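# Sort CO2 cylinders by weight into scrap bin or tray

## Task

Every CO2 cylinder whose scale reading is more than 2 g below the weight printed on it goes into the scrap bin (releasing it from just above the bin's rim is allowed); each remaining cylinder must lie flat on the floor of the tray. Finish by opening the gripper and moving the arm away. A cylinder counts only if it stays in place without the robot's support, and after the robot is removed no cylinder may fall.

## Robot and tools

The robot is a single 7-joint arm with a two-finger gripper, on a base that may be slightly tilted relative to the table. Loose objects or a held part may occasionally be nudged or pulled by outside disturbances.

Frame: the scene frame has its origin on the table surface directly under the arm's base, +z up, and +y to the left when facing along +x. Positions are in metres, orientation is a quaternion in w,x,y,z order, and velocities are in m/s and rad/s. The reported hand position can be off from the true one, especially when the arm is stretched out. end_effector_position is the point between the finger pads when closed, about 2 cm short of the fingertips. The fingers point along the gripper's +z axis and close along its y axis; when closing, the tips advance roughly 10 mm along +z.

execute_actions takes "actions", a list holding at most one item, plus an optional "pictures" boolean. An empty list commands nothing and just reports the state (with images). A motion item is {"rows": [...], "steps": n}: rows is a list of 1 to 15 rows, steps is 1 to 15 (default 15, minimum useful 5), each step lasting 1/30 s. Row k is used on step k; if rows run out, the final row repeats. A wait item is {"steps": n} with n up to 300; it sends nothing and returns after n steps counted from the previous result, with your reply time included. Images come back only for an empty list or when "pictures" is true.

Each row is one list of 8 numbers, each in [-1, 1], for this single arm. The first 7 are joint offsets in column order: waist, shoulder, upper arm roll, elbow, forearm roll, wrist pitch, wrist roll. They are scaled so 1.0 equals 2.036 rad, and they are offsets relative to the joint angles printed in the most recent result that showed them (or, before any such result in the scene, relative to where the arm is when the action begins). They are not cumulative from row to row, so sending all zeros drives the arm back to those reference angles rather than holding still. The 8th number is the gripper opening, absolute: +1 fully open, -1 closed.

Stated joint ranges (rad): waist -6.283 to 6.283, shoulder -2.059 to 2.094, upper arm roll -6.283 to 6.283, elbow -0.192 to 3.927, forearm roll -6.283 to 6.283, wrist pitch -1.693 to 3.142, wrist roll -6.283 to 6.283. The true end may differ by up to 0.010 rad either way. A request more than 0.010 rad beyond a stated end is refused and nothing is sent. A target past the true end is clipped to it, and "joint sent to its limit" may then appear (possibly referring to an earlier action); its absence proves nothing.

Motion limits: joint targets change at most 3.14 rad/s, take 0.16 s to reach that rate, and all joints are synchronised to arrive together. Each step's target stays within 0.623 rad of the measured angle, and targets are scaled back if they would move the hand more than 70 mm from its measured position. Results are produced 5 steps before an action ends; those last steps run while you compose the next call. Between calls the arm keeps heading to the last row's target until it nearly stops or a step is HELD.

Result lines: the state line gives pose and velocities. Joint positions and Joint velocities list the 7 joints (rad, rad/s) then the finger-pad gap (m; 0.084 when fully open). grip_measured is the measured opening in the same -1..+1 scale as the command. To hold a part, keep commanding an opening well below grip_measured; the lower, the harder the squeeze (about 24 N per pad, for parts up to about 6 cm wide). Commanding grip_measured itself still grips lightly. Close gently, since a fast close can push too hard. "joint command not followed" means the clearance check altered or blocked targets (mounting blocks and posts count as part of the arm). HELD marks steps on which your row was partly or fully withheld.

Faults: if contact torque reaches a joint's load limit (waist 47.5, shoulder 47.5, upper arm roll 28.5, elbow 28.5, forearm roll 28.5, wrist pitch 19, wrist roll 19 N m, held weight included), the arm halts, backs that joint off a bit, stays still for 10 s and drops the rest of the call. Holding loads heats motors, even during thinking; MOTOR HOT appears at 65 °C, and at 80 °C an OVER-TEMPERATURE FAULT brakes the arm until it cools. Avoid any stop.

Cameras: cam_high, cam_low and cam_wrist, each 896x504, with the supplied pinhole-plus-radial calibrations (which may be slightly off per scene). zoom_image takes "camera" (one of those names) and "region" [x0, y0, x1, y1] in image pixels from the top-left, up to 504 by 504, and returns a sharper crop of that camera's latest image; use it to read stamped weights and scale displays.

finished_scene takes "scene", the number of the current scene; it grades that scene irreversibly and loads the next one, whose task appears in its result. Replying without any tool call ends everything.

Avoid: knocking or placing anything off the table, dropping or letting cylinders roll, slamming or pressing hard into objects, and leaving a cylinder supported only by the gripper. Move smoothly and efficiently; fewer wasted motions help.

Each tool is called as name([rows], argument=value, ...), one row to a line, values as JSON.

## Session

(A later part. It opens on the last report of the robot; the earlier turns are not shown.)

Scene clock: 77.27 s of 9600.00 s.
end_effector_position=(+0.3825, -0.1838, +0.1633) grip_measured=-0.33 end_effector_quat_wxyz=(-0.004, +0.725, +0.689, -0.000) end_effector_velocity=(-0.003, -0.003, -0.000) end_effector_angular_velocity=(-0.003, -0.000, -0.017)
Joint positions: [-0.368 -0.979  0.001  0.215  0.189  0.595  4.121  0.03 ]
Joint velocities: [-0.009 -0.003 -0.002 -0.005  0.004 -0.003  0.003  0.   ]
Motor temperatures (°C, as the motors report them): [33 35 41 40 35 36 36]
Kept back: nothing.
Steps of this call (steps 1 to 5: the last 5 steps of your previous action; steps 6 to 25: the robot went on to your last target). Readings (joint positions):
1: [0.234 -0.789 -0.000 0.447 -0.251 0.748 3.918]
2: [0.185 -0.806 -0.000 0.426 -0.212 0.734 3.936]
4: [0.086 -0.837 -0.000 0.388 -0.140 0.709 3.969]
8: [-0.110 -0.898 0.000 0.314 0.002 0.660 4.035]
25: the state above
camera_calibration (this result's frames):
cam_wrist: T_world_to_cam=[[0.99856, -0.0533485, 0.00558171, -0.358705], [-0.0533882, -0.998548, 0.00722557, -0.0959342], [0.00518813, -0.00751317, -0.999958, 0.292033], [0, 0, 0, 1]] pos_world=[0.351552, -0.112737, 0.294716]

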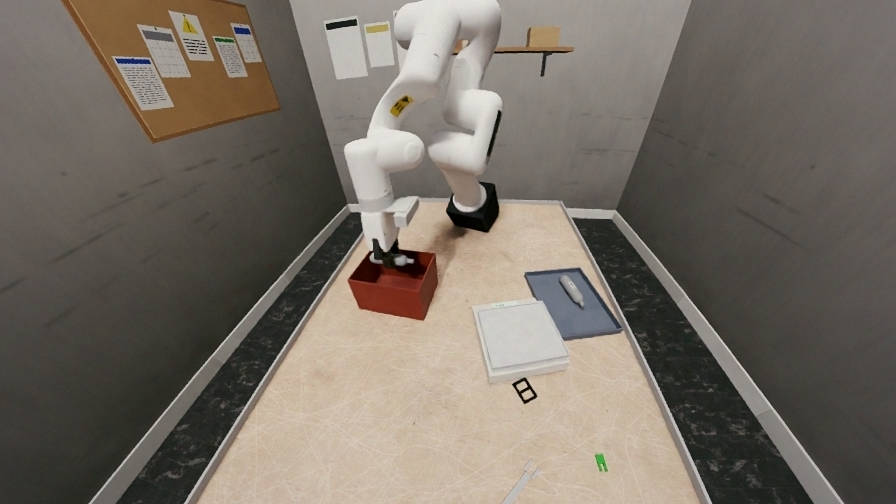

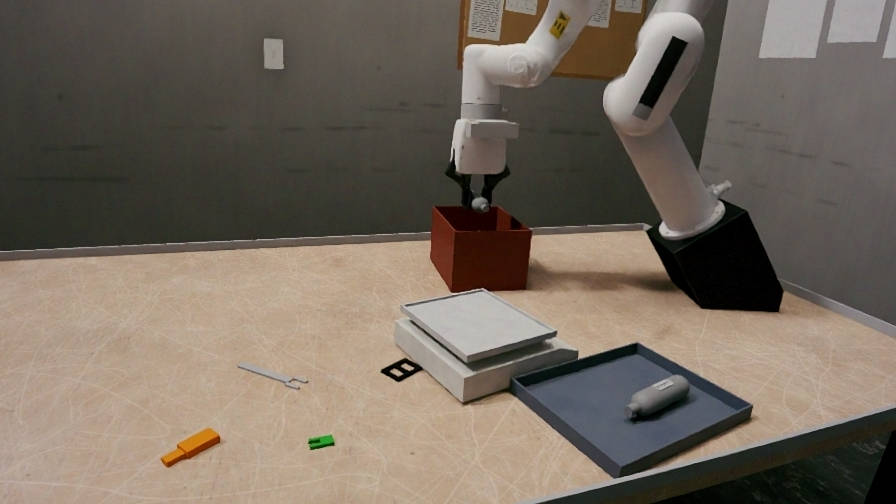

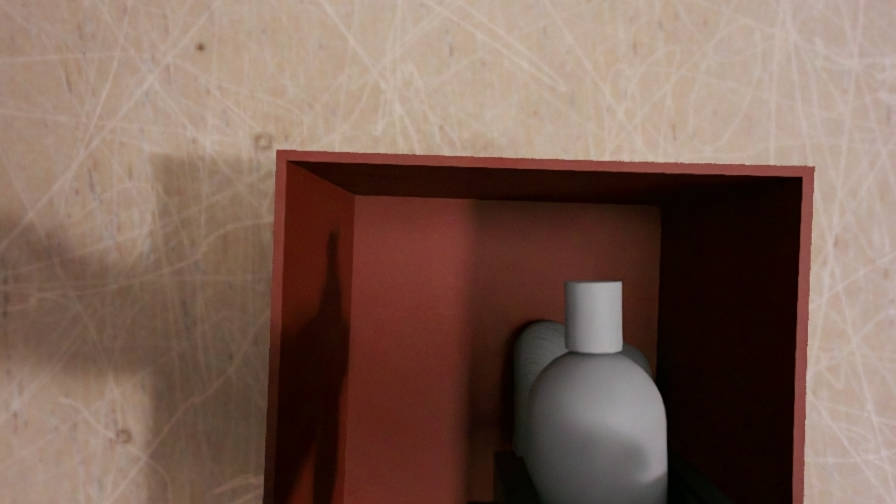

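execute_actions([
  {"rows":[[0,0.045,0,0,0,0.02,0,-0.9],[0,0.045,0,0,0,0.02,0,-0.9],[0,0.045,0,0,0,0.02,0,-0.9],[0,0.045,0,0,0,0.02,0,-0.9],[0,0.045,0,0,0,0.02,0,-0.9],[0,0.045,0,0,0,0.02,0,-0.9],[0,0.045,0,0,0,0.02,0,-0.9],[0,0.045,0,0,0,0.02,0,-0.9],[0,0.045,0,0,0,0.02,0,-0.9],[0,0.045,0,0,0,0.02,0,-0.9],[0,0.045,0,0,0,0.02,0,0.2]]},
])

execute_actions([
  {"rows":[[0,0,0,0,0,0,0,0.2],[0,0,0,0,0,0,0,0.2],[0,0,0,0,0,0,0,0.2],[0,-0.1,0,0.15,0,0.25,0,0.2]]},
])

execute_actions([
  {"steps":25},
], pictures=true)

Scene clock: 77.83 s of 9600.00 s.
end_effector_position=(+0.3562, -0.1707, +0.1384) grip_measured=-0.33 end_effector_quat_wxyz=(-0.066, +0.727, +0.684, -0.018) end_effector_velocity=(+0.005, -0.002, +0.001) end_effector_angular_velocity=(+0.007, +0.009, +0.001)
Joint positions: [-0.368 -0.891  0.001  0.214  0.189  0.634  4.121  0.03 ]
Joint velocities: [-0.     0.027 -0.     0.029 -0.     0.013 -0.     0.   ]
Motor temperatures (°C, as the motors report them): [33 35 41 40 35 36 36]
Steps of this call (steps 1 to 7: the robot went on to your last target; steps 8 to 17: the first 10 steps of this action). Readings (joint positions):
8: [-0.369 -0.979 0.001 0.214 0.190 0.595 4.121]
9: [-0.369 -0.975 0.001 0.215 0.190 0.598 4.121]
11: [-0.369 -0.940 0.001 0.218 0.189 0.613 4.121]
15: [-0.368 -0.895 0.001 0.212 0.189 0.633 4.121]
17: the state above

Scene clock: 78.33 s of 9600.00 s.
end_effector_position=(+0.3843, -0.1702, +0.1843) grip_measured=+0.19 end_effector_quat_wxyz=(-0.071, +0.719, +0.692, -0.004) end_effector_velocity=(+0.224, -0.001, +0.406) end_effector_angular_velocity=(+0.116, -0.230, +0.185)
Joint positions: [-0.368 -0.967  0.001  0.333  0.189  0.832  4.121  0.052]
Joint velocities: [ 0.    -0.615 -0.001  0.956  0.002  1.429 -0.001  0.   ]
Motor temperatures (°C, as the motors report them): [33 35 41 40 35 36 36]
Steps of this call (steps 1 to 5: the last 5 steps of your previous action; steps 6 to 15: the first 10 steps of this action, its rows measured from where the robot was after step 5). Readings (joint positions):
5: [-0.368 -0.889 0.001 0.216 0.189 0.635 4.121]
6: [-0.368 -0.889 0.001 0.215 0.189 0.636 4.121]
7: [-0.368 -0.889 0.001 0.215 0.189 0.636 4.121]
9: [-0.368 -0.889 0.001 0.216 0.189 0.636 4.121]
13: [-0.368 -0.925 0.001 0.269 0.189 0.736 4.121]
15: the state above

Scene clock: 79.17 s of 9600.00 s.
end_effector_position=(+0.4092, -0.1597, +0.2710) grip_measured=+0.19 end_effector_quat_wxyz=(-0.076, +0.702, +0.708, +0.013) end_effector_velocity=(-0.000, +0.001, +0.001) end_effector_angular_velocity=(+0.000, -0.001, +0.001)
Joint positions: [-0.368 -1.092  0.001  0.521  0.189  1.144  4.121  0.052]
Joint velocities: [ 0.    -0.004  0.     0.     0.001  0.003 -0.     0.   ]
Motor temperatures (°C, as the motors report them): [33 35 41 40 35 36 36]
Kept back: nothing.
Steps of this call (steps 1 to 5: the last 5 steps of your previous action; steps 6 to 25: the robot went on to your last target). Readings (joint positions):
1: [-0.368 -0.987 0.001 0.364 0.189 0.880 4.121]
2: [-0.368 -1.007 0.001 0.394 0.189 0.928 4.121]
4: [-0.368 -1.045 0.001 0.450 0.189 1.023 4.121]
8: [-0.368 -1.086 0.001 0.510 0.189 1.119 4.121]
25: the state above
camera_calibration (this result's frames):
cam_wrist: T_world_to_cam=[[0.997031, 0.0102927, -0.0763073, -0.35168], [0.00156857, -0.993535, -0.113517, -0.0602115], [-0.0769824, 0.113061, -0.990601, 0.450144], [0, 0, 0, 1]] pos_world=[0.385384, -0.107096, 0.412242]

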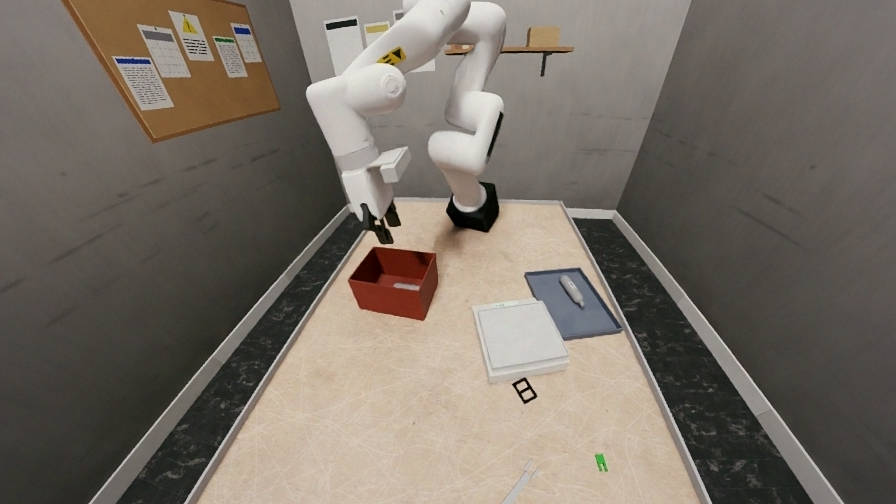

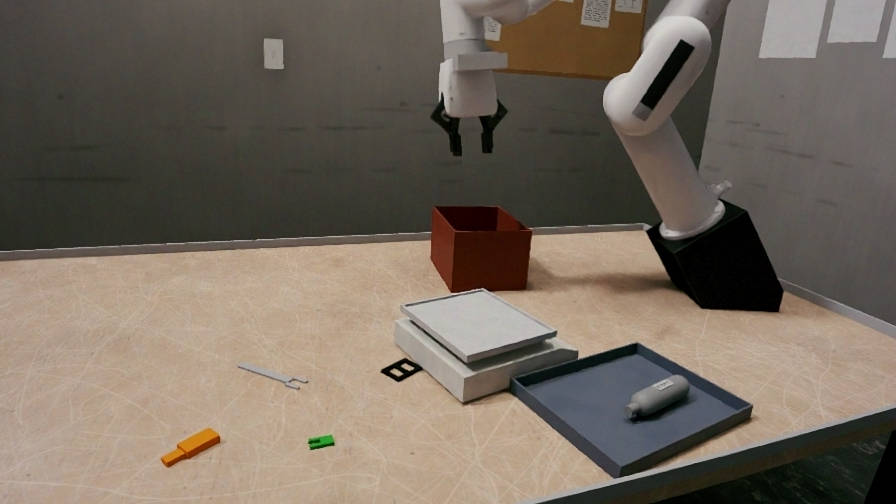

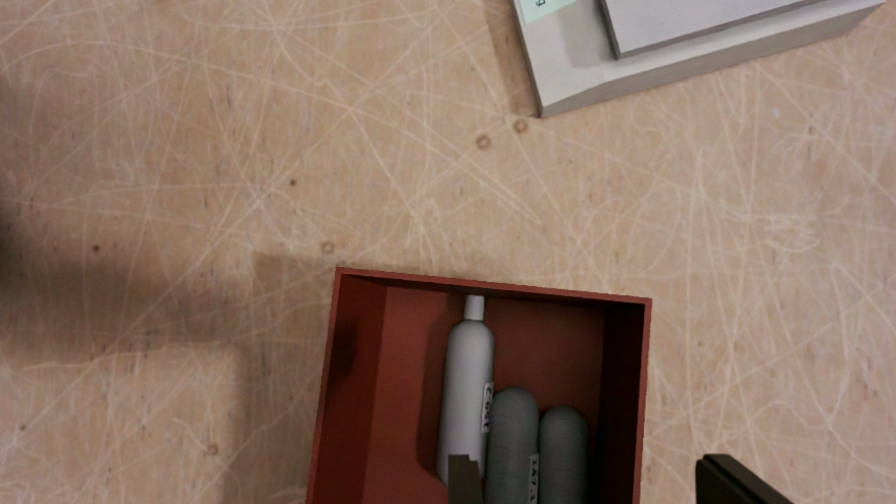

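finished_scene(scene=1)

The scene is finished: the task was done.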